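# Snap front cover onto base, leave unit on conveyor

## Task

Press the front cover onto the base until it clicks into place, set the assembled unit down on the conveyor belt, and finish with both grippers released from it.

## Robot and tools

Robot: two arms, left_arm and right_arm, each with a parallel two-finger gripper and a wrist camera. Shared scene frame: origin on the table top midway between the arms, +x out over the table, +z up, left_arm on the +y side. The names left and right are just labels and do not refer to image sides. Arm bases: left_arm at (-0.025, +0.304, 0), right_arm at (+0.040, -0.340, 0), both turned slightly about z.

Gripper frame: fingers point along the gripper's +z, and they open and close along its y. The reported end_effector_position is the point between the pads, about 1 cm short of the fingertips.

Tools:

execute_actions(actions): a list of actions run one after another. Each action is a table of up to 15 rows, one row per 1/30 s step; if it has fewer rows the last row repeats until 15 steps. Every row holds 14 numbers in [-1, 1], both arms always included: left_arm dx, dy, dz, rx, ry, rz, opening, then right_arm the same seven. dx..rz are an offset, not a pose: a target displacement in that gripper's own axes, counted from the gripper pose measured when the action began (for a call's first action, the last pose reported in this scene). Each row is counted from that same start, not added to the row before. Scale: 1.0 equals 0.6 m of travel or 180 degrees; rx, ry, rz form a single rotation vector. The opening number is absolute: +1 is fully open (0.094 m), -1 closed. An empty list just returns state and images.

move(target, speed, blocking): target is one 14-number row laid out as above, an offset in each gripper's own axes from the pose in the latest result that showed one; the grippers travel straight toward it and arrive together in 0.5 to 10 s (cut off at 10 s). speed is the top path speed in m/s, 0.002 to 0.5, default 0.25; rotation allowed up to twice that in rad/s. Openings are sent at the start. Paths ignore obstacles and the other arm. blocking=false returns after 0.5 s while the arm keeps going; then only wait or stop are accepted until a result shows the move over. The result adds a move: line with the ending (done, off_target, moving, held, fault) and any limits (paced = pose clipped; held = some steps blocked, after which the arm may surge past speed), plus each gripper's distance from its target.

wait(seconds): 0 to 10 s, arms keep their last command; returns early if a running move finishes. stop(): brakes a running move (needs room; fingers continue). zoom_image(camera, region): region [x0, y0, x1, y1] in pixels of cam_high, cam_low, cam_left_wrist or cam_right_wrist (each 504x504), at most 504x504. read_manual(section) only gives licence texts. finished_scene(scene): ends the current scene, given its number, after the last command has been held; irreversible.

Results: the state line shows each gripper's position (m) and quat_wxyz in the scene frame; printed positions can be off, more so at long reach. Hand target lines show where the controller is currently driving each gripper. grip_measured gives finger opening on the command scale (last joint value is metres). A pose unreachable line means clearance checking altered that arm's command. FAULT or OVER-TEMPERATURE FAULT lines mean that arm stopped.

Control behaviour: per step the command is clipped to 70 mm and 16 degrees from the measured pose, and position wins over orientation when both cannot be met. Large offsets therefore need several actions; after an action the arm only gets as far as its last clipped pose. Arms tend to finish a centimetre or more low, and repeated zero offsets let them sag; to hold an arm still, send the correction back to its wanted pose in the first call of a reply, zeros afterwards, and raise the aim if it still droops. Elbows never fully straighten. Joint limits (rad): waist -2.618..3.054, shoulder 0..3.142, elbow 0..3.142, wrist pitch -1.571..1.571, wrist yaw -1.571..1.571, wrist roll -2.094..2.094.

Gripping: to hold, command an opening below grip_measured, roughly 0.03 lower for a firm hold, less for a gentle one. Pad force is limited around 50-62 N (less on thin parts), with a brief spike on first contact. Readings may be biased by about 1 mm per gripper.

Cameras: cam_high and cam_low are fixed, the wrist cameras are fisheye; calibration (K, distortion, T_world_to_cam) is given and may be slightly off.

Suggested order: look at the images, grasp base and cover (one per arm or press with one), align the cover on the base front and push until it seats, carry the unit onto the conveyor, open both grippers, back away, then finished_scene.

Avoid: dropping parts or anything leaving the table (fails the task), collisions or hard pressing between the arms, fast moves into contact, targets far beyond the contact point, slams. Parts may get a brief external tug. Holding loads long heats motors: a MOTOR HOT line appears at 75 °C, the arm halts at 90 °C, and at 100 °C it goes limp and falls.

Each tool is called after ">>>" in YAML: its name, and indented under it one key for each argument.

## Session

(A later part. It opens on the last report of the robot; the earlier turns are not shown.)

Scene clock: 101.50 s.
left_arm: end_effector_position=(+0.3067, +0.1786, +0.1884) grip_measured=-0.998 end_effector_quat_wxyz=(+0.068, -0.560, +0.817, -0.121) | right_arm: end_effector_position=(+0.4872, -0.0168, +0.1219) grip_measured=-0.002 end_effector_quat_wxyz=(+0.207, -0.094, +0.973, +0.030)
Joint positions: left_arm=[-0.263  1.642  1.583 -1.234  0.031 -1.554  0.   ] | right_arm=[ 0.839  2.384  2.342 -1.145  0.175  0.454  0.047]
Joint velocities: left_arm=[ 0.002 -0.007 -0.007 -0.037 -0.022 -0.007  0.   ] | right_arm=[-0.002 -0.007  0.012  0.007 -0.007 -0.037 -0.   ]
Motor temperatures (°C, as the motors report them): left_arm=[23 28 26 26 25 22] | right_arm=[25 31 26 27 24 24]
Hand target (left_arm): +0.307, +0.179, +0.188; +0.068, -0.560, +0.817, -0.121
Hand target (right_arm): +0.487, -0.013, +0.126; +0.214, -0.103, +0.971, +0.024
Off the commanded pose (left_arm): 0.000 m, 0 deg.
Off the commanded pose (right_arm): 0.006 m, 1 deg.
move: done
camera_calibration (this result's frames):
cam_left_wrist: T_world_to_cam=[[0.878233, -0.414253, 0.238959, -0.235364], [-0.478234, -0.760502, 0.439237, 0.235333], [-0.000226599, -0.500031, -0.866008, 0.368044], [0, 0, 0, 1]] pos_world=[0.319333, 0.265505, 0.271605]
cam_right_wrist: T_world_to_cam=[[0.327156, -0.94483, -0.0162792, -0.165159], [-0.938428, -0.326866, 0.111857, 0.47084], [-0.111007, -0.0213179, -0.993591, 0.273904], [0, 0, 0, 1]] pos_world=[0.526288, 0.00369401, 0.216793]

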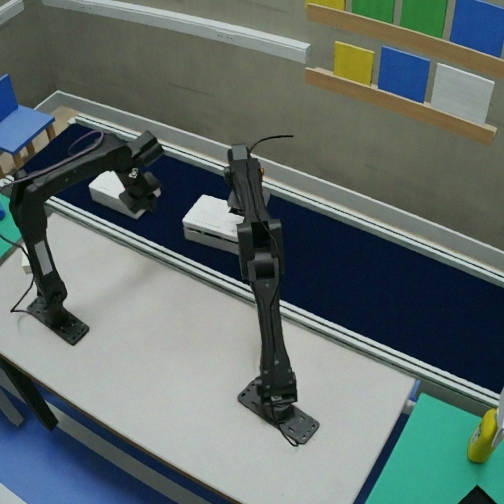

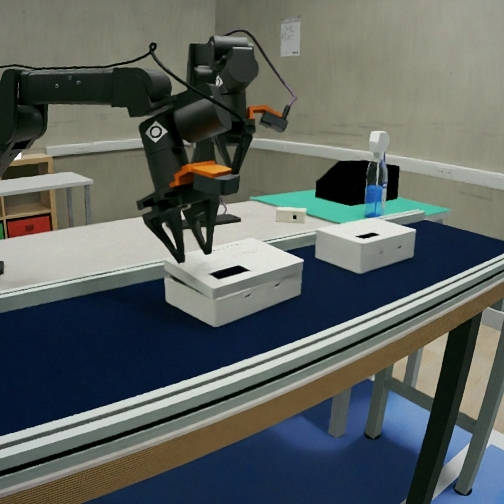

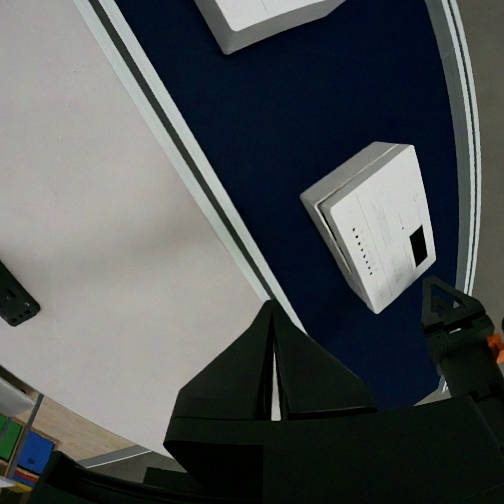

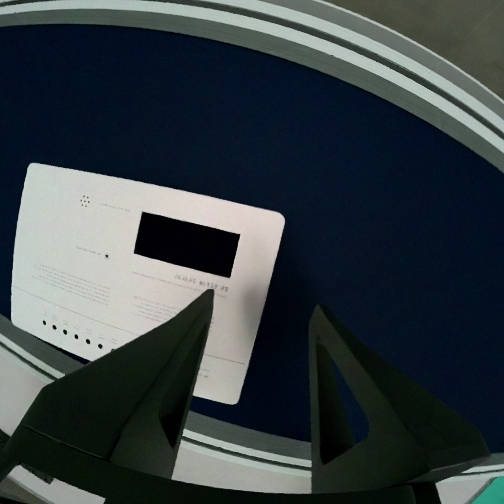

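>>> move:
  target: [0,0,0,0,0,0,-1,-0.004,0.01,0.04,0,0,0.017,0.0]
  speed: 0.06

Scene clock: 102.90 s.
left_arm: end_effector_position=(+0.3067, +0.1786, +0.1884) grip_measured=-0.998 end_effector_quat_wxyz=(+0.068, -0.560, +0.817, -0.121) | right_arm: end_effector_position=(+0.4924, -0.0127, +0.0978) grip_measured=-0.002 end_effector_quat_wxyz=(+0.197, -0.074, +0.977, +0.028)
Joint positions: left_arm=[-0.263  1.642  1.583 -1.234  0.031 -1.554  0.   ] | right_arm=[ 0.839  2.438  2.349 -1.119  0.176  0.497  0.047]
Joint velocities: left_arm=[ 0.007 -0.002  0.002 -0.007  0.037 -0.051  0.001] | right_arm=[ 0.017  0.002 -0.017 -0.007 -0.066 -0.037  0.001]
Motor temperatures (°C, as the motors report them): left_arm=[23 28 26 26 25 22] | right_arm=[25 31 26 27 24 24]
Hand target (left_arm): +0.307, +0.179, +0.188; +0.068, -0.560, +0.817, -0.121
Hand target (right_arm): +0.497, -0.008, +0.101; +0.206, -0.068, +0.976, +0.036
Off the commanded pose (left_arm): 0.000 m, 0 deg.
Off the commanded pose (right_arm): 0.008 m, 1 deg.
move: done
camera_calibration (this result's frames):
cam_left_wrist: T_world_to_cam=[[0.878233, -0.414253, 0.238959, -0.235364], [-0.478234, -0.760502, 0.439237, 0.235333], [-0.000226599, -0.500031, -0.866008, 0.368044], [0, 0, 0, 1]] pos_world=[0.319333, 0.265505, 0.271605]
cam_right_wrist: T_world_to_cam=[[0.288555, -0.95713, -0.0252553, -0.143689], [-0.948369, -0.289342, 0.129911, 0.483395], [-0.131649, -0.0135351, -0.991204, 0.260641], [0, 0, 0, 1]] pos_world=[0.534212, 0.00586538, 0.191921]

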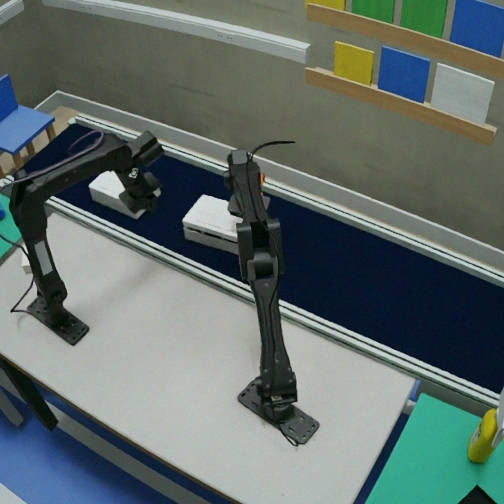

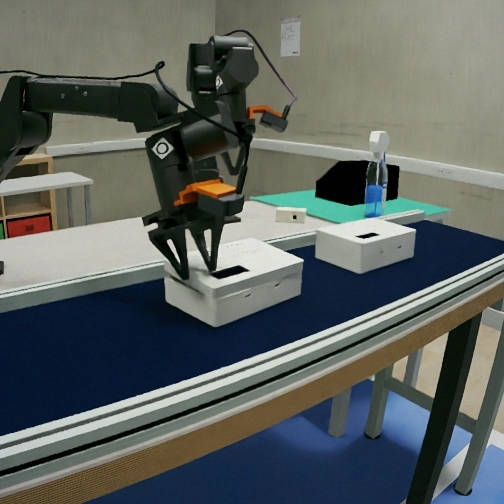

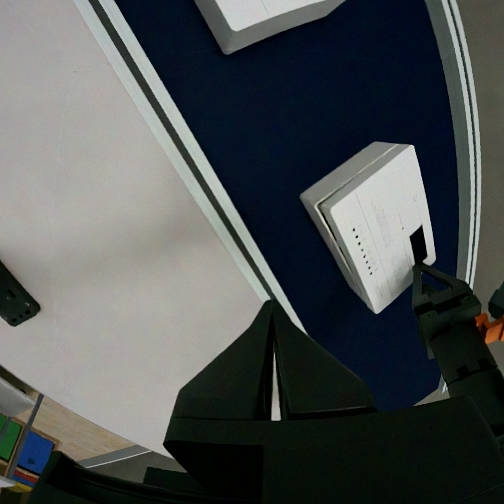

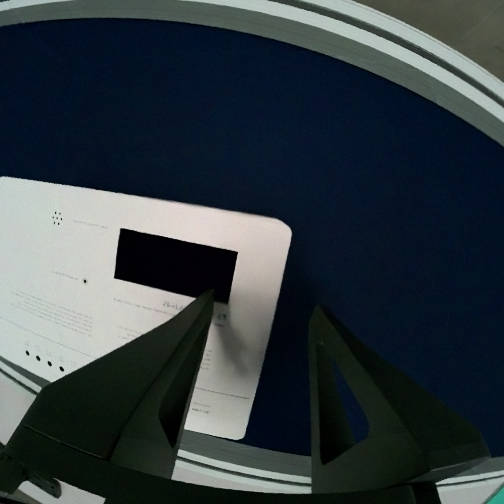

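>>> move:
  target: [0,0,0,0,0,0,-1,-0.026,0.003,0.003,0,0,0,0.0]
  speed: 0.05

Scene clock: 103.90 s.
left_arm: end_effector_position=(+0.3067, +0.1786, +0.1884) grip_measured=-0.998 end_effector_quat_wxyz=(+0.068, -0.560, +0.817, -0.121) | right_arm: end_effector_position=(+0.5035, -0.0037, +0.0995) grip_measured=-0.002 end_effector_quat_wxyz=(+0.201, -0.074, +0.976, +0.030)
Joint positions: left_arm=[-0.263  1.642  1.583 -1.234  0.031 -1.554  0.   ] | right_arm=[ 0.839  2.543  2.548 -1.204  0.176  0.495  0.047]
Joint velocities: left_arm=[-0.002 -0.007 -0.017 -0.022 -0.037  0.022  0.   ] | right_arm=[-0.017  0.032  0.066 -0.051  0.051 -0.022 -0.   ]
Motor temperatures (°C, as the motors report them): left_arm=[23 28 26 26 25 22] | right_arm=[25 31 27 27 24 24]
Hand target (left_arm): +0.307, +0.179, +0.188; +0.068, -0.560, +0.817, -0.121
Hand target (right_arm): +0.507, -0.009, +0.102; +0.198, -0.074, +0.977, +0.029
Off the commanded pose (left_arm): 0.000 m, 0 deg.
Off the commanded pose (right_arm): 0.007 m, 0 deg.
move: done
camera_calibration (this result's frames):
cam_left_wrist: T_world_to_cam=[[0.878233, -0.414253, 0.238959, -0.235364], [-0.478234, -0.760502, 0.439237, 0.235333], [-0.000226599, -0.500031, -0.866008, 0.368044], [0, 0, 0, 1]] pos_world=[0.319333, 0.265505, 0.271605]
cam_right_wrist: T_world_to_cam=[[0.290417, -0.956496, -0.027813, -0.138932], [-0.94874, -0.291607, 0.121895, 0.497269], [-0.124703, -0.00901324, -0.992153, 0.260521], [0, 0, 0, 1]] pos_world=[0.544615, 0.0144669, 0.193998]

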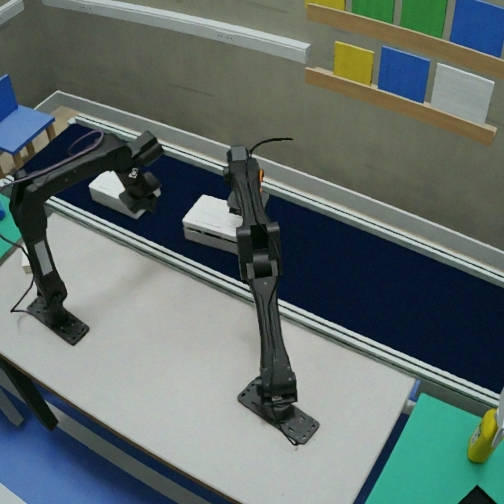

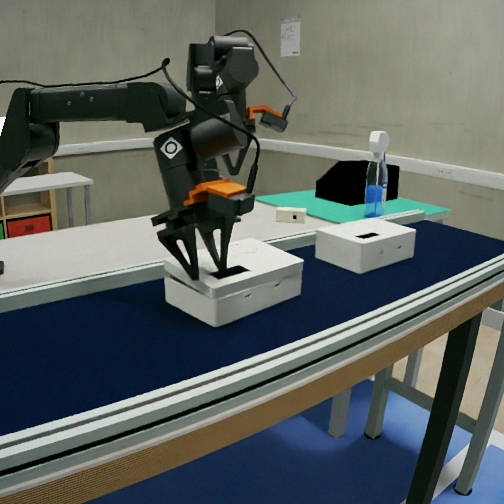

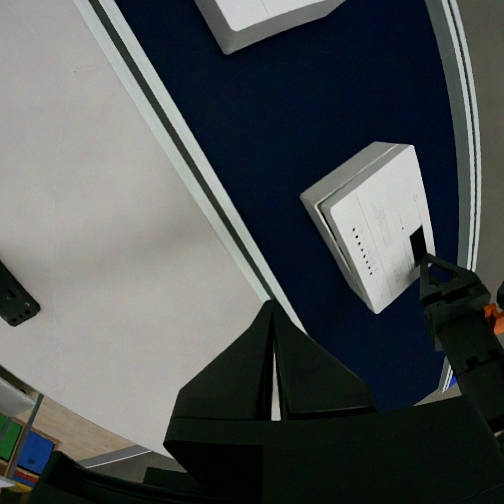

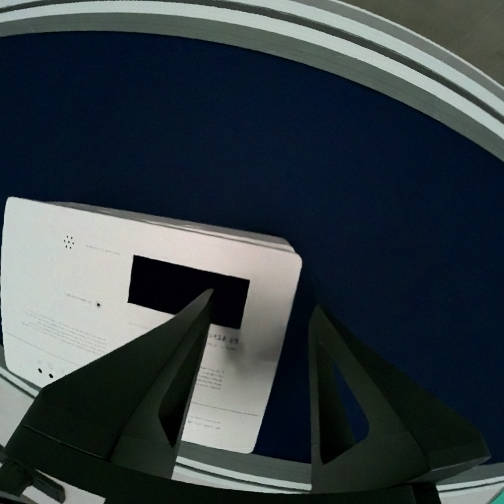

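>>> move:
  target: [0,0,0,0,0,0,-1,0.009,0,0.0215,0,0,0,0.0]
  speed: 0.04

Scene clock: 104.93 s.
left_arm: end_effector_position=(+0.3067, +0.1786, +0.1884) grip_measured=-0.998 end_effector_quat_wxyz=(+0.068, -0.560, +0.817, -0.121) | right_arm: end_effector_position=(+0.5084, +0.0002, +0.0955) grip_measured=-0.002 end_effector_quat_wxyz=(+0.213, -0.073, +0.974, +0.039)
Joint positions: left_arm=[-0.263  1.642  1.583 -1.234  0.031 -1.554  0.   ] | right_arm=[ 0.839  2.523  2.482 -1.129  0.176  0.495  0.047]
Joint velocities: left_arm=[ 0.002 -0.002 -0.012 -0.037  0.007 -0.051 -0.   ] | right_arm=[ 0.007 -0.002 -0.002 -0.051 -0.051  0.007 -0.001]
Motor temperatures (°C, as the motors report them): left_arm=[23 28 26 26 25 22] | right_arm=[25 31 26 27 24 24]
Hand target (left_arm): +0.307, +0.179, +0.188; +0.068, -0.560, +0.817, -0.121
Hand target (right_arm): +0.504, -0.003, +0.086; +0.201, -0.074, +0.976, +0.030
Off the commanded pose (left_arm): 0.000 m, 0 deg.
Off the commanded pose (right_arm): 0.012 m, 2 deg.
move: off_target (right_arm)
camera_calibration (this result's frames):
cam_left_wrist: T_world_to_cam=[[0.878233, -0.414253, 0.238959, -0.235364], [-0.478234, -0.760502, 0.439237, 0.235333], [-0.000226599, -0.500031, -0.866008, 0.368044], [0, 0, 0, 1]] pos_world=[0.319333, 0.265505, 0.271605]
cam_right_wrist: T_world_to_cam=[[0.29119, -0.95587, -0.0389898, -0.136019], [-0.951241, -0.293632, 0.0944445, 0.507412], [-0.101725, 0.00958739, -0.994766, 0.245723], [0, 0, 0, 1]] pos_world=[0.547275, 0.01662, 0.191211]

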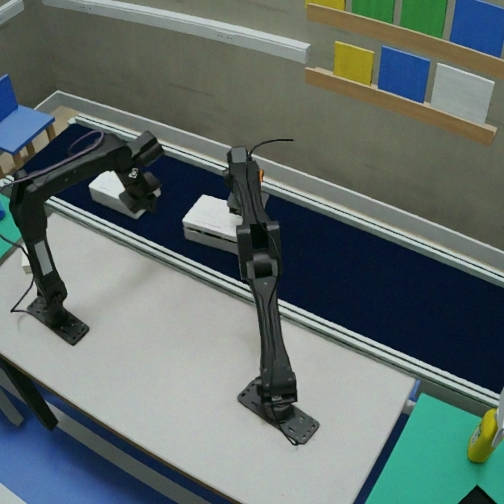

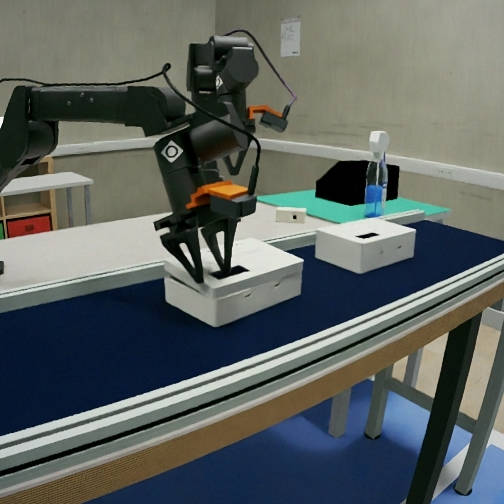

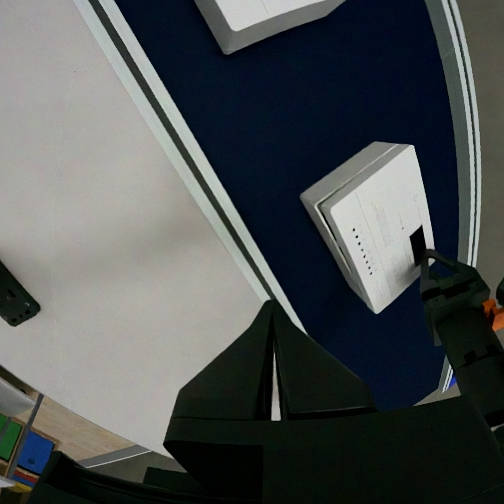

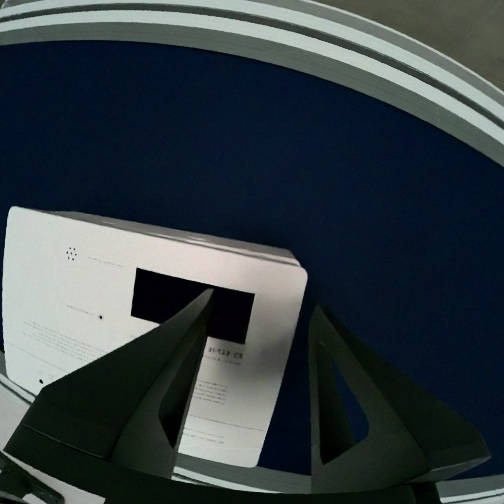

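>>> move:
  target: [0,0,0,0,0,0,-1,0.028,-0.006,0.025,0,-0.01,0,0.0]
  speed: 0.04

Scene clock: 106.07 s.
left_arm: end_effector_position=(+0.3067, +0.1786, +0.1884) grip_measured=-0.998 end_effector_quat_wxyz=(+0.068, -0.560, +0.817, -0.121) | right_arm: end_effector_position=(+0.5112, +0.0019, +0.0943) grip_measured=-0.002 end_effector_quat_wxyz=(+0.249, -0.068, +0.964, +0.062)
Joint positions: left_arm=[-0.263  1.642  1.583 -1.234  0.031 -1.554  0.   ] | right_arm=[ 0.839  2.397  2.211 -0.895  0.178  0.496  0.047]
Joint velocities: left_arm=[ 0.007 -0.002 -0.012  0.007  0.051  0.022 -0.   ] | right_arm=[-0.017 -0.017 -0.017  0.037  0.007 -0.037 -0.001]
Motor temperatures (°C, as the motors report them): left_arm=[23 27 26 26 25 22] | right_arm=[25 31 26 27 24 24]
Hand target (left_arm): +0.307, +0.179, +0.188; +0.068, -0.560, +0.817, -0.121
Hand target (right_arm): +0.500, -0.003, +0.076; +0.228, -0.072, +0.970, +0.040
Off the commanded pose (left_arm): 0.000 m, 0 deg.
Off the commanded pose (right_arm): 0.023 m, 4 deg.
move: off_target (right_arm)
camera_calibration (this result's frames):
cam_left_wrist: T_world_to_cam=[[0.878233, -0.414253, 0.238959, -0.235364], [-0.478234, -0.760502, 0.439237, 0.235333], [-0.000226599, -0.500031, -0.866008, 0.368044], [0, 0, 0, 1]] pos_world=[0.319333, 0.265505, 0.271605]
cam_right_wrist: T_world_to_cam=[[0.293256, -0.953464, -0.0700449, -0.133422], [-0.955499, -0.294755, 0.0118822, 0.520651], [-0.0319753, 0.0634433, -0.997473, 0.209253], [0, 0, 0, 1]] pos_world=[0.543299, 0.0129753, 0.193193]

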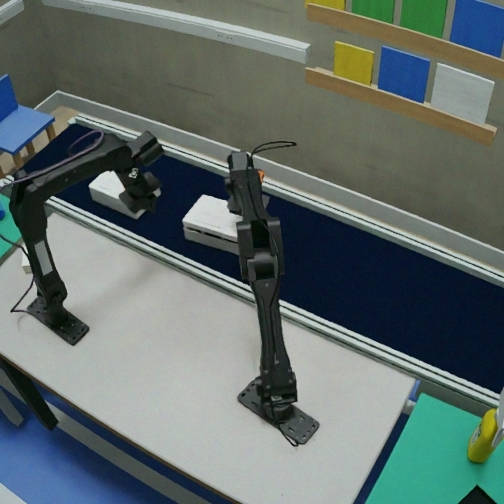

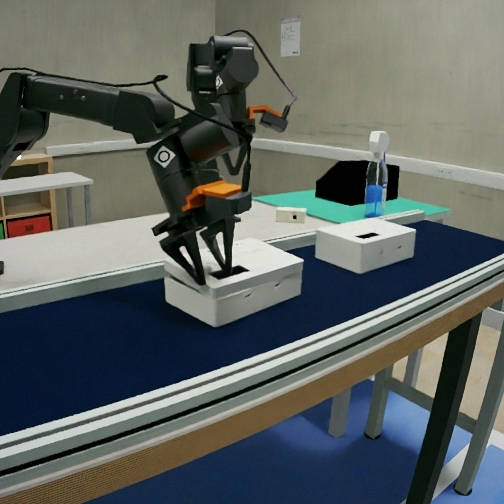

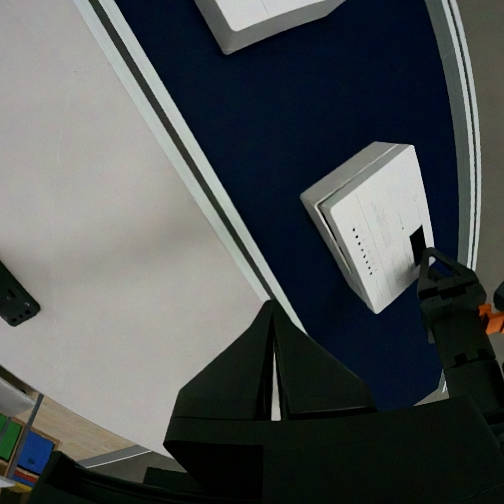

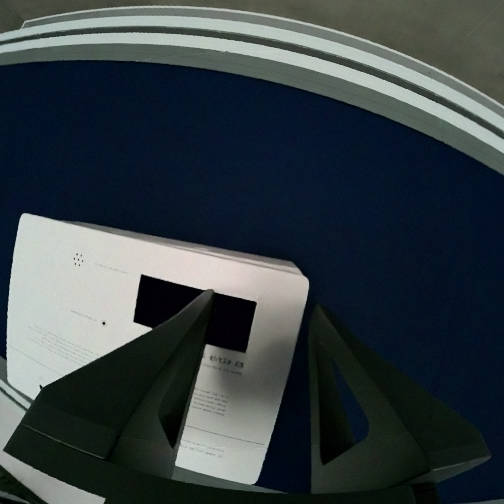

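>>> move:
  target: [0.1105,-0.111,0.218,0.396,0,0,-0.36,0.031,-0.008,0.016,0,0,0,0.0]
  speed: 0.3

>>> zoom_image:
  camera: "cam_high"
  region: [150,170,290,280]

Scene clock: 110.20 s.
left_arm: end_effector_position=(+0.3687, +0.0842, +0.0836) grip_measured=-0.362 end_effector_quat_wxyz=(+0.374, -0.413, +0.596, -0.578) | right_arm: end_effector_position=(+0.5129, +0.0032, +0.0936) grip_measured=-0.002 end_effector_quat_wxyz=(+0.273, -0.064, +0.957, +0.079)
Joint positions: left_arm=[-0.503  2.117  0.496  1.567 -0.197 -1.613  0.03 ] | right_arm=[ 0.839  2.337  2.073 -0.756  0.179  0.496  0.047]
Joint velocities: left_arm=[ 0.002  0.007 -0.022  0.051 -0.022 -0.022 -0.   ] | right_arm=[-0.002 -0.012 -0.012 -0.022 -0.081 -0.007 -0.001]
Motor temperatures (°C, as the motors report them): left_arm=[23 27 26 27 25 22] | right_arm=[25 32 26 27 24 24]
Hand target (left_arm): +0.370, +0.081, +0.082; +0.380, -0.409, +0.598, -0.575
Hand target (right_arm): +0.501, -0.003, +0.077; +0.249, -0.068, +0.964, +0.062
Off the commanded pose (left_arm): 0.009 m, 1 deg.
Off the commanded pose (right_arm): 0.022 m, 4 deg.
move: off_target (right_arm)
camera_calibration (this result's frames):
cam_left_wrist: T_world_to_cam=[[0.0673395, -0.0720939, 0.995122, -0.0968986], [-0.754756, -0.655996, 0.00354886, 0.368761], [0.65254, -0.751313, -0.0985878, -0.0534952], [0, 0, 0, 1]] pos_world=[0.319757, 0.194728, 0.0898433]
cam_right_wrist: T_world_to_cam=[[0.296634, -0.9505, -0.0925104, -0.132381], [-0.954866, -0.29363, -0.0448642, 0.527628], [0.0154796, 0.101643, -0.9947, 0.183878], [0, 0, 0, 1]] pos_world=[0.540236, 0.010409, 0.194329]

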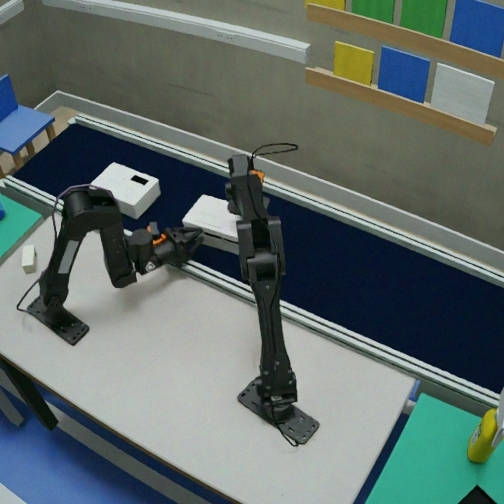

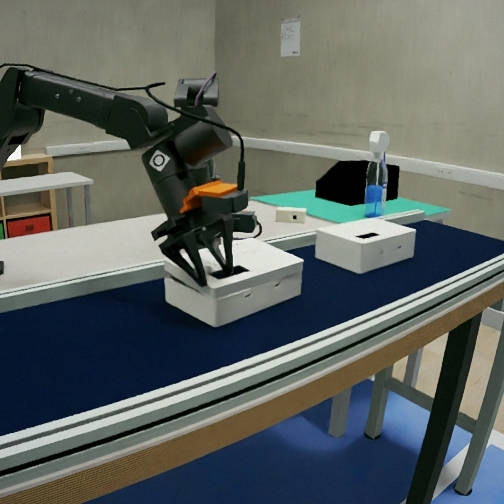

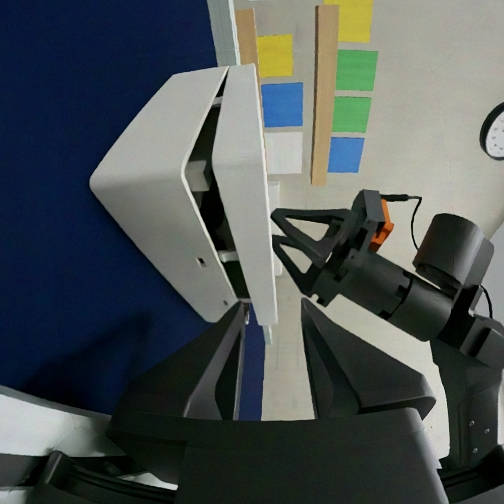

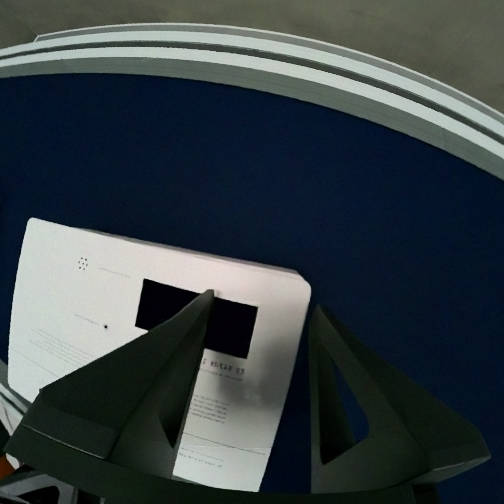

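Region (150, 170, 290, 280) of cam_high's 504x504 image, scaled by 3.600, with more detail than that image has; it fills the top 396 rows of this view, and the rest is white.

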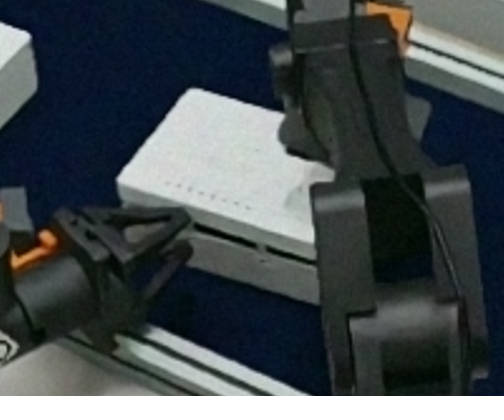

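>>> zoom_image:
  camera: "cam_left_wrist"
  region: [150,60,300,330]

Region (150, 60, 300, 330) of cam_left_wrist's 504x504 image, scaled by 1.867, with more detail than that image has.

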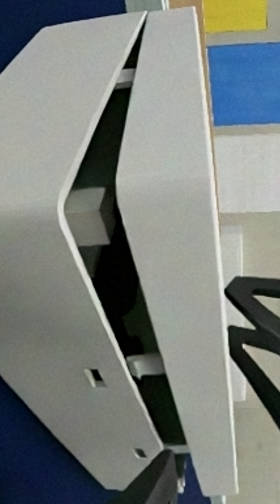

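>>> move:
  target: [0,0,0.028,0,0,0,-0.19,0.031,-0.008,0.016,0,0.02,0,0.0]
  speed: 0.05

>>> zoom_image:
  camera: "cam_left_wrist"
  region: [150,150,330,350]

Scene clock: 112.03 s.
left_arm: end_effector_position=(+0.3783, +0.0777, +0.0886) grip_measured=-0.193 end_effector_quat_wxyz=(+0.376, -0.411, +0.590, -0.585) | right_arm: end_effector_position=(+0.5124, +0.0056, +0.0939) grip_measured=-0.002 end_effector_quat_wxyz=(+0.272, -0.065, +0.956, +0.085)
Joint positions: left_arm=[-0.503  2.127  0.544  1.549 -0.197 -1.614  0.038] | right_arm=[ 0.839  2.337  2.073 -0.752  0.167  0.496  0.047]
Joint velocities: left_arm=[ 0.002 -0.002 -0.017  0.051 -0.037 -0.022  0.001] | right_arm=[ 0.002 -0.017  0.007  0.037  0.007  0.007  0.   ]
Motor temperatures (°C, as the motors report them): left_arm=[23 27 26 27 25 22] | right_arm=[25 32 26 27 24 24]
Hand target (left_arm): +0.384, +0.078, +0.083; +0.374, -0.413, +0.596, -0.578
Hand target (right_arm): +0.503, -0.001, +0.076; +0.243, -0.066, +0.965, +0.077
Off the commanded pose (left_arm): 0.008 m, 1 deg.
Off the commanded pose (right_arm): 0.022 m, 4 deg.
move: off_target (right_arm)
camera_calibration (this result's frames):
cam_left_wrist: T_world_to_cam=[[0.0522852, -0.0607127, 0.996785, -0.0983478], [-0.754748, -0.656015, -0.000367534, 0.372164], [0.653928, -0.752302, -0.0801227, -0.0662574], [0, 0, 0, 1]] pos_world=[0.32936, 0.188329, 0.0928596]
cam_right_wrist: T_world_to_cam=[[0.302426, -0.947504, -0.103798, -0.131873], [-0.953099, -0.299253, -0.0452705, 0.527076], [0.0118321, 0.112621, -0.993568, 0.185615], [0, 0, 0, 1]] pos_world=[0.540042, 0.0118749, 0.194593]

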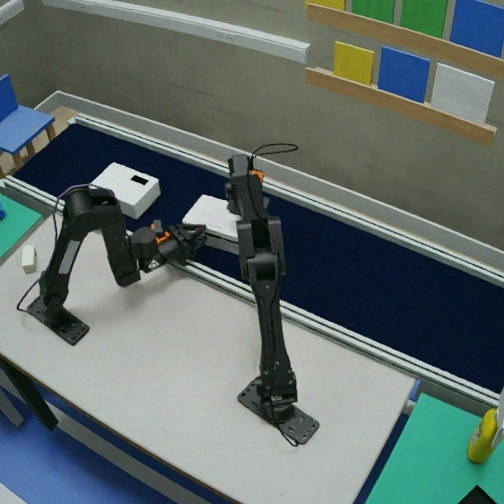

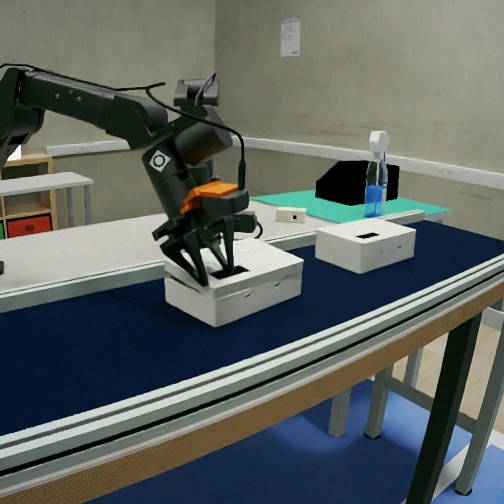

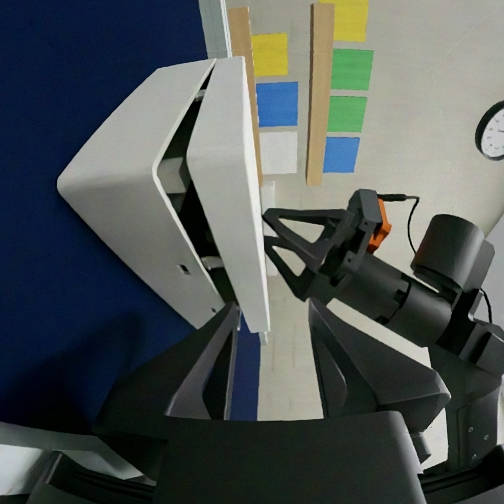

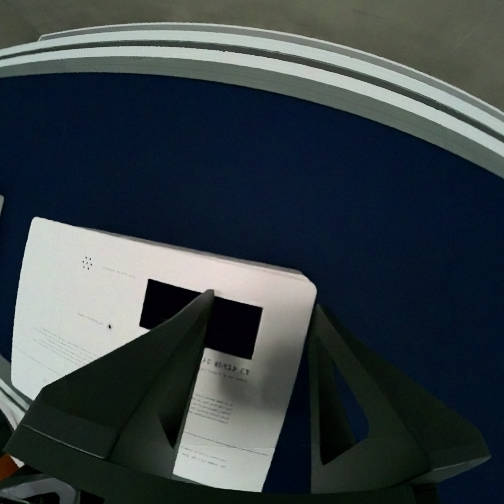

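Region (150, 150, 330, 350) of cam_left_wrist's 504x504 image, scaled by 2.520, with more detail than that image has; it fills the left 454 columns of this view, and the rest is white.

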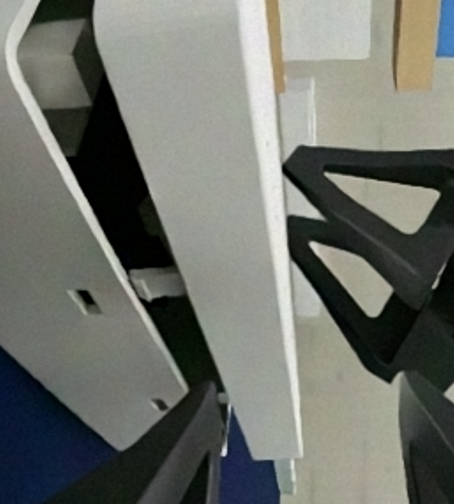

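>>> move:
  target: [0,0.004,0.02,0,0,0,0.02,0.031,-0.008,0.016,0,0.02,0,0.0]
  speed: 0.04

>>> zoom_image:
  camera: "cam_left_wrist"
  region: [150,150,330,350]

Scene clock: 114.10 s.
left_arm: end_effector_position=(+0.3841, +0.0739, +0.0906) grip_measured=+0.017 end_effector_quat_wxyz=(+0.378, -0.409, +0.586, -0.589) | right_arm: end_effector_position=(+0.5124, +0.0063, +0.0941) grip_measured=-0.002 end_effector_quat_wxyz=(+0.272, -0.066, +0.956, +0.087)
Joint positions: left_arm=[-0.503  2.142  0.573  1.548 -0.197 -1.615  0.048] | right_arm=[ 0.839  2.337  2.073 -0.75   0.164  0.496  0.047]
Joint velocities: left_arm=[ 0.007 -0.002  0.017 -0.022  0.051 -0.007 -0.001] | right_arm=[ 0.012  0.007 -0.002  0.007  0.022 -0.007  0.001]
Motor temperatures (°C, as the motors report them): left_arm=[23 27 26 27 25 22] | right_arm=[25 32 26 28 24 24]
Hand target (left_arm): +0.389, +0.073, +0.086; +0.376, -0.411, +0.590, -0.584
Hand target (right_arm): +0.502, +0.002, +0.076; +0.241, -0.068, +0.964, +0.083
Off the commanded pose (left_arm): 0.007 m, 1 deg.
Off the commanded pose (right_arm): 0.022 m, 4 deg.
move: off_target (right_arm)
camera_calibration (this result's frames):
cam_left_wrist: T_world_to_cam=[[0.0416419, -0.0522716, 0.997764, -0.0974974], [-0.75471, -0.656052, -0.00287173, 0.374197], [0.654735, -0.752903, -0.0667691, -0.074183], [0, 0, 0, 1]] pos_world=[0.33504, 0.184543, 0.0934009]
cam_right_wrist: T_world_to_cam=[[0.303937, -0.946677, -0.106888, -0.131685], [-0.952623, -0.300641, -0.0460934, 0.527144], [0.0115008, 0.115833, -0.993202, 0.185822], [0, 0, 0, 1]] pos_world=[0.540056, 0.0122935, 0.194781]

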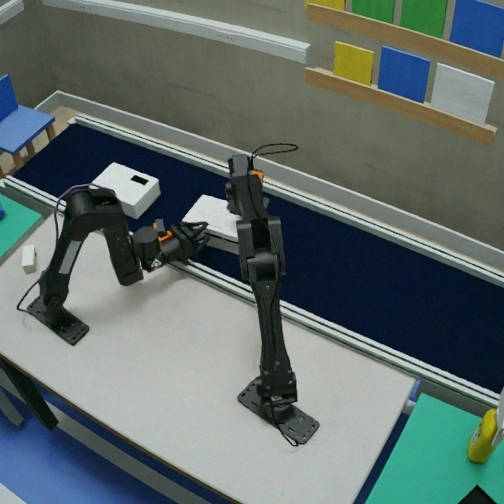

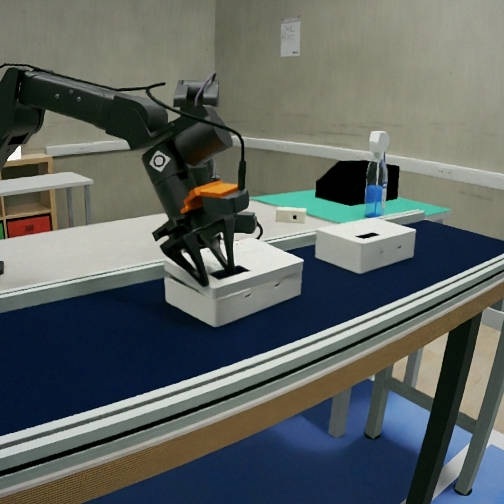

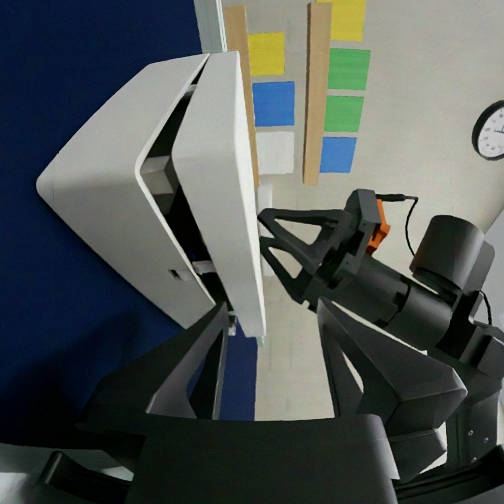

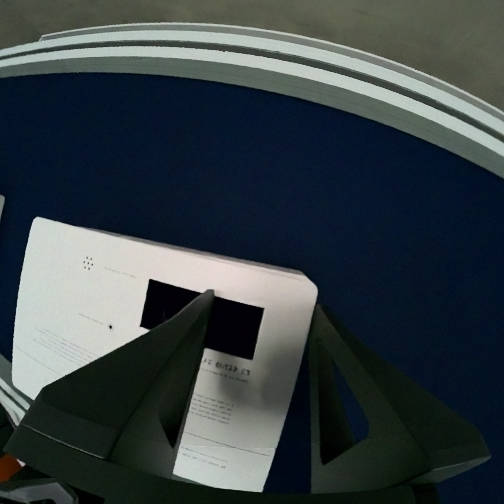

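Region (150, 150, 330, 350) of cam_left_wrist's 504x504 image, scaled by 2.520, with more detail than that image has; it fills the left 454 columns of this view, and the rest is white.

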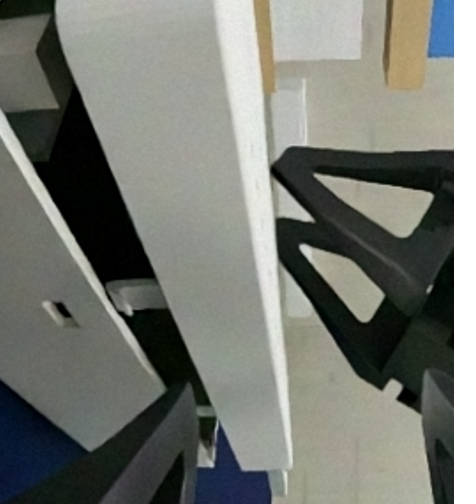

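>>> move:
  target: [0,0.004,0.025,0,0,0,0.22,0.031,-0.008,0.016,0,0.02,0,0.0]
  speed: 0.04

>>> zoom_image:
  camera: "cam_left_wrist"
  region: [150,150,330,350]

Scene clock: 115.27 s.
left_arm: end_effector_position=(+0.3922, +0.0684, +0.0939) grip_measured=+0.217 end_effector_quat_wxyz=(+0.379, -0.407, +0.579, -0.596) | right_arm: end_effector_position=(+0.5125, +0.0063, +0.0941) grip_measured=-0.002 end_effector_quat_wxyz=(+0.272, -0.066, +0.956, +0.087)
Joint positions: left_arm=[-0.503  2.161  0.615  1.544 -0.196 -1.616  0.057] | right_arm=[ 0.839  2.337  2.073 -0.75   0.164  0.496  0.047]
Joint velocities: left_arm=[ 0.002 -0.007 -0.017 -0.007 -0.007 -0.007 -0.001] | right_arm=[-0.002  0.007 -0.017 -0.007 -0.007  0.037 -0.   ]
Motor temperatures (°C, as the motors report them): left_arm=[23 27 26 28 25 22] | right_arm=[25 32 26 28 24 24]
Hand target (left_arm): +0.398, +0.069, +0.088; +0.378, -0.409, +0.585, -0.589
Hand target (right_arm): +0.502, +0.002, +0.076; +0.242, -0.068, +0.964, +0.085
Off the commanded pose (left_arm): 0.008 m, 1 deg.
Off the commanded pose (right_arm): 0.022 m, 4 deg.
move: off_target (right_arm)
camera_calibration (this result's frames):
cam_left_wrist: T_world_to_cam=[[0.0269975, -0.0407339, 0.998805, -0.096515], [-0.754881, -0.655831, -0.0063422, 0.377129], [0.655305, -0.753808, -0.048455, -0.0853711], [0, 0, 0, 1]] pos_world=[0.343237, 0.179048, 0.0946549]
cam_right_wrist: T_world_to_cam=[[0.303969, -0.946651, -0.107025, -0.131655], [-0.952609, -0.30063, -0.0464481, 0.527247], [0.0117952, 0.116071, -0.993171, 0.185709], [0, 0, 0, 1]] pos_world=[0.540088, 0.0123195, 0.19484]

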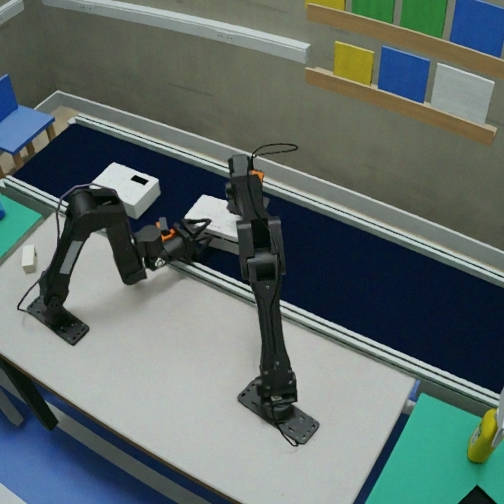

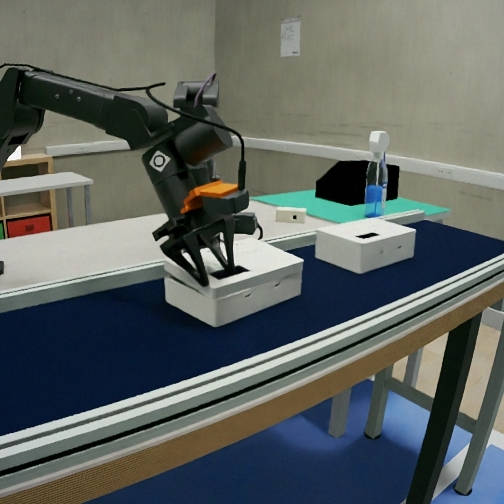

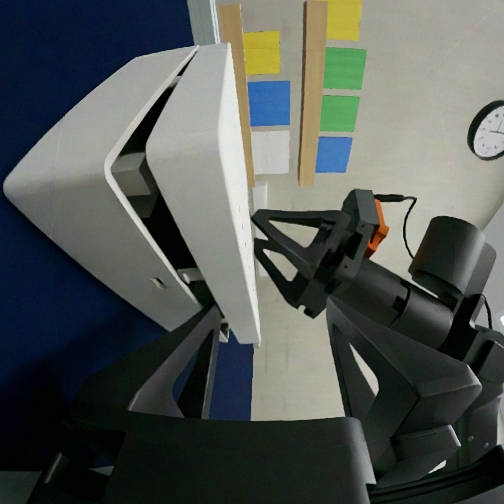

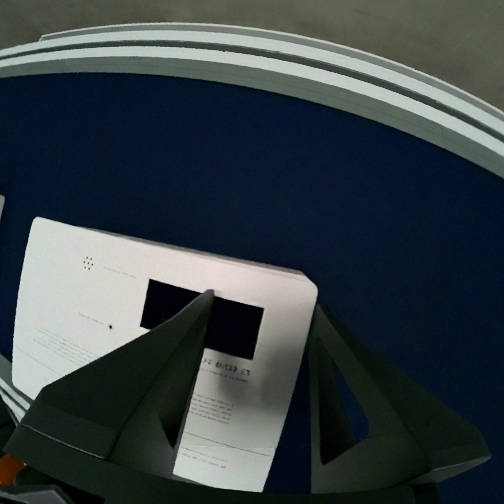

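Region (150, 150, 330, 350) of cam_left_wrist's 504x504 image, scaled by 2.520, with more detail than that image has; it fills the left 454 columns of this view, and the rest is white.

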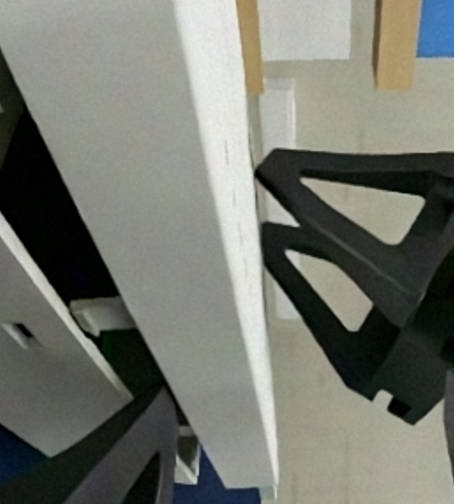

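>>> move:
  target: [0,0.004,0.03,0,0,0,0.31,0.031,-0.008,0.016,0,0.02,0,0.0]
  speed: 0.03

>>> zoom_image:
  camera: "cam_left_wrist"
  region: [150,150,330,350]

Scene clock: 116.77 s.
left_arm: end_effector_position=(+0.4028, +0.0614, +0.0963) grip_measured=+0.307 end_effector_quat_wxyz=(+0.381, -0.405, +0.574, -0.601) | right_arm: end_effector_position=(+0.5125, +0.0063, +0.0941) grip_measured=-0.002 end_effector_quat_wxyz=(+0.272, -0.066, +0.956, +0.087)
Joint positions: left_arm=[-0.503  2.184  0.669  1.527 -0.196 -1.618  0.061] | right_arm=[ 0.839  2.337  2.073 -0.75   0.164  0.496  0.047]
Joint velocities: left_arm=[-0.017 -0.002 -0.017 -0.037  0.022 -0.066  0.001] | right_arm=[-0.022  0.002  0.007  0.007 -0.081  0.037  0.   ]
Motor temperatures (°C, as the motors report them): left_arm=[23 27 26 28 25 22] | right_arm=[25 32 26 28 24 24]
Hand target (left_arm): +0.409, +0.062, +0.091; +0.379, -0.407, +0.579, -0.596
Hand target (right_arm): +0.502, +0.002, +0.076; +0.242, -0.068, +0.964, +0.085
Off the commanded pose (left_arm): 0.008 m, 1 deg.
Off the commanded pose (right_arm): 0.021 m, 4 deg.
move: off_target (right_arm)
camera_calibration (this result's frames):
cam_left_wrist: T_world_to_cam=[[0.0153554, -0.0307284, 0.99941, -0.0955059], [-0.7548, -0.655899, -0.00856953, 0.380673], [0.655775, -0.754223, -0.0332654, -0.0990578], [0, 0, 0, 1]] pos_world=[0.353758, 0.172036, 0.0954165]
cam_right_wrist: T_world_to_cam=[[0.303969, -0.946651, -0.107025, -0.131655], [-0.952609, -0.30063, -0.0464481, 0.527247], [0.0117952, 0.116071, -0.993171, 0.185709], [0, 0, 0, 1]] pos_world=[0.540088, 0.0123195, 0.19484]

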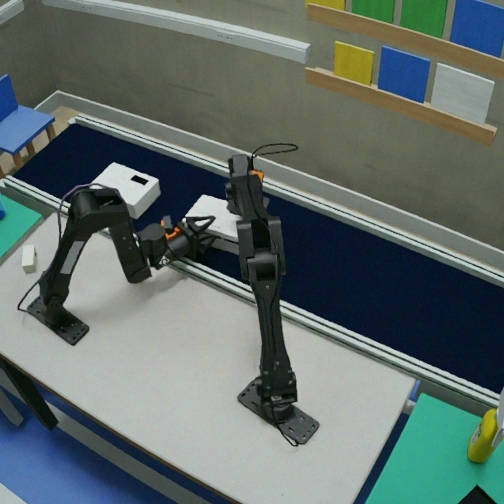

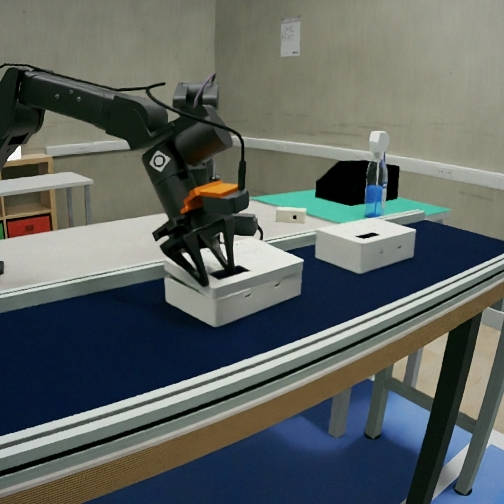

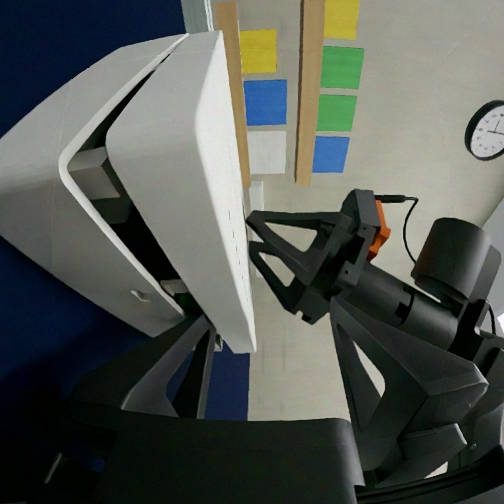

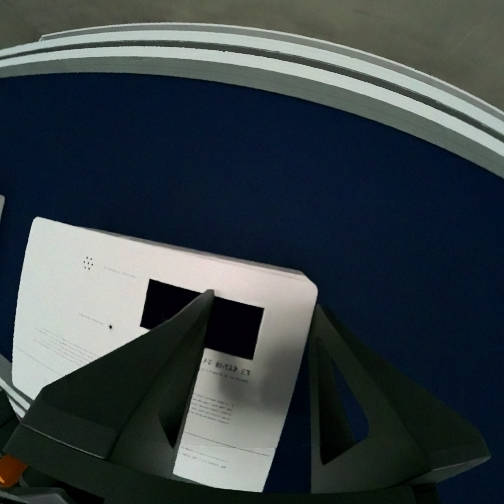

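Region (150, 150, 330, 350) of cam_left_wrist's 504x504 image, scaled by 2.520, with more detail than that image has; it fills the left 454 columns of this view, and the rest is white.

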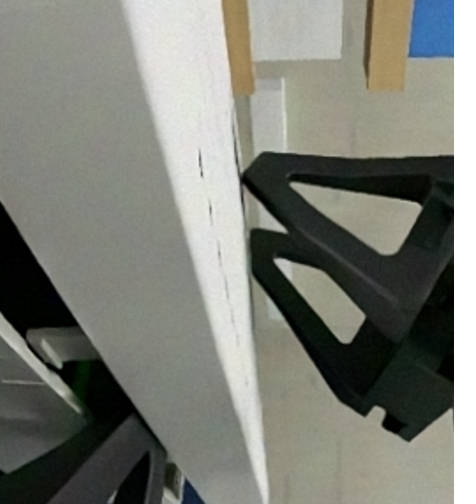

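>>> move:
  target: [0,0.022,0.012,-0.035,0,0,-0.5,0.031,-0.008,0.016,0,0.02,0,0.0]
  speed: 0.04

Scene clock: 118.93 s.
left_arm: end_effector_position=(+0.4044, +0.0603, +0.0780) grip_measured=-0.497 end_effector_quat_wxyz=(+0.359, -0.428, +0.604, -0.568) | right_arm: end_effector_position=(+0.5121, +0.0072, +0.0945) grip_measured=-0.002 end_effector_quat_wxyz=(+0.271, -0.066, +0.956, +0.089)
Joint positions: left_arm=[-0.503  2.147  0.679  1.368 -0.196 -1.643  0.024] | right_arm=[ 0.839  2.336  2.073 -0.749  0.159  0.496  0.047]
Joint velocities: left_arm=[-0.002 -0.007 -0.017  0.007  0.037  0.007 -0.   ] | right_arm=[-0.012 -0.002 -0.012 -0.037 -0.066  0.051  0.   ]
Motor temperatures (°C, as the motors report them): left_arm=[23 27 26 28 25 22] | right_arm=[25 32 26 28 24 24]
Hand target (left_arm): +0.409, +0.058, +0.083; +0.358, -0.426, +0.606, -0.569
Hand target (right_arm): +0.502, +0.002, +0.076; +0.242, -0.068, +0.964, +0.085
Off the commanded pose (left_arm): 0.008 m, 0 deg.
Off the commanded pose (right_arm): 0.022 m, 4 deg.
move: off_target (right_arm)
camera_calibration (this result's frames):
cam_left_wrist: T_world_to_cam=[[0.117918, -0.0694371, 0.990593, -0.115714], [-0.752291, -0.657395, 0.0434701, 0.37606], [0.648193, -0.75034, -0.129756, -0.0912348], [0, 0, 0, 1]] pos_world=[0.355689, 0.170728, 0.0864398]
cam_right_wrist: T_world_to_cam=[[0.306294, -0.945388, -0.111471, -0.131491], [-0.951884, -0.302936, -0.0463337, 0.526816], [0.0100346, 0.1203, -0.992687, 0.186849], [0, 0, 0, 1]] pos_world=[0.539868, 0.0128037, 0.195235]

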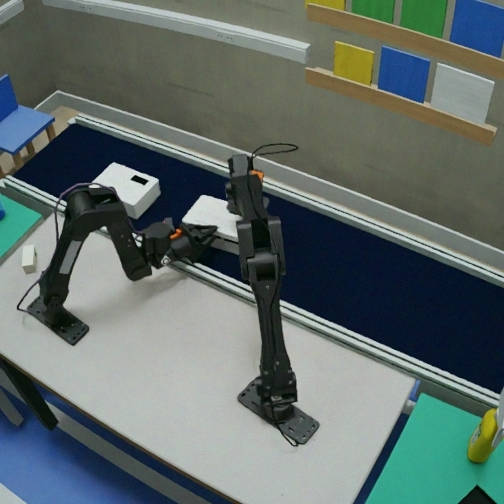

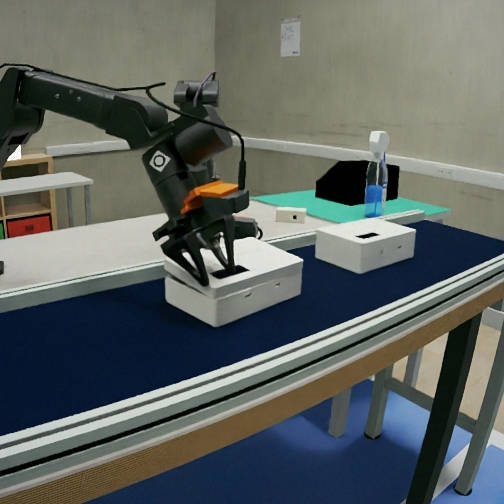

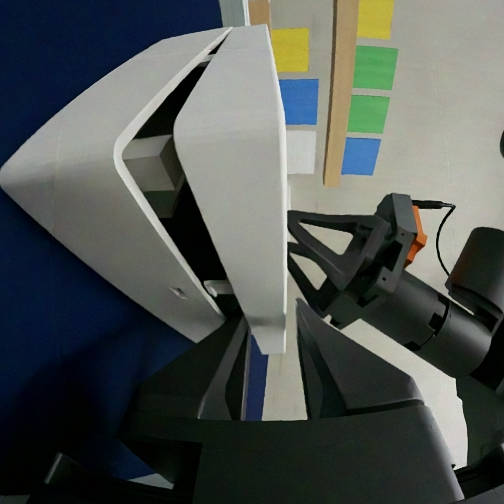

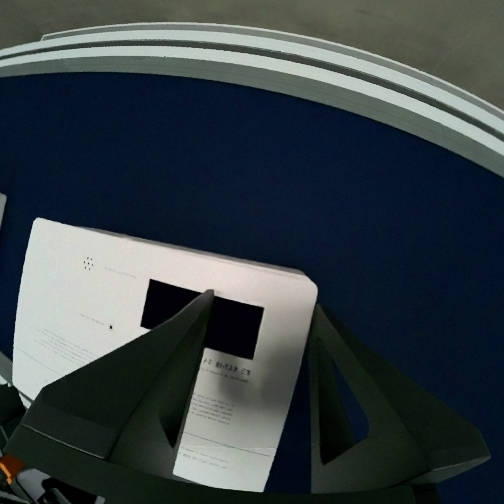

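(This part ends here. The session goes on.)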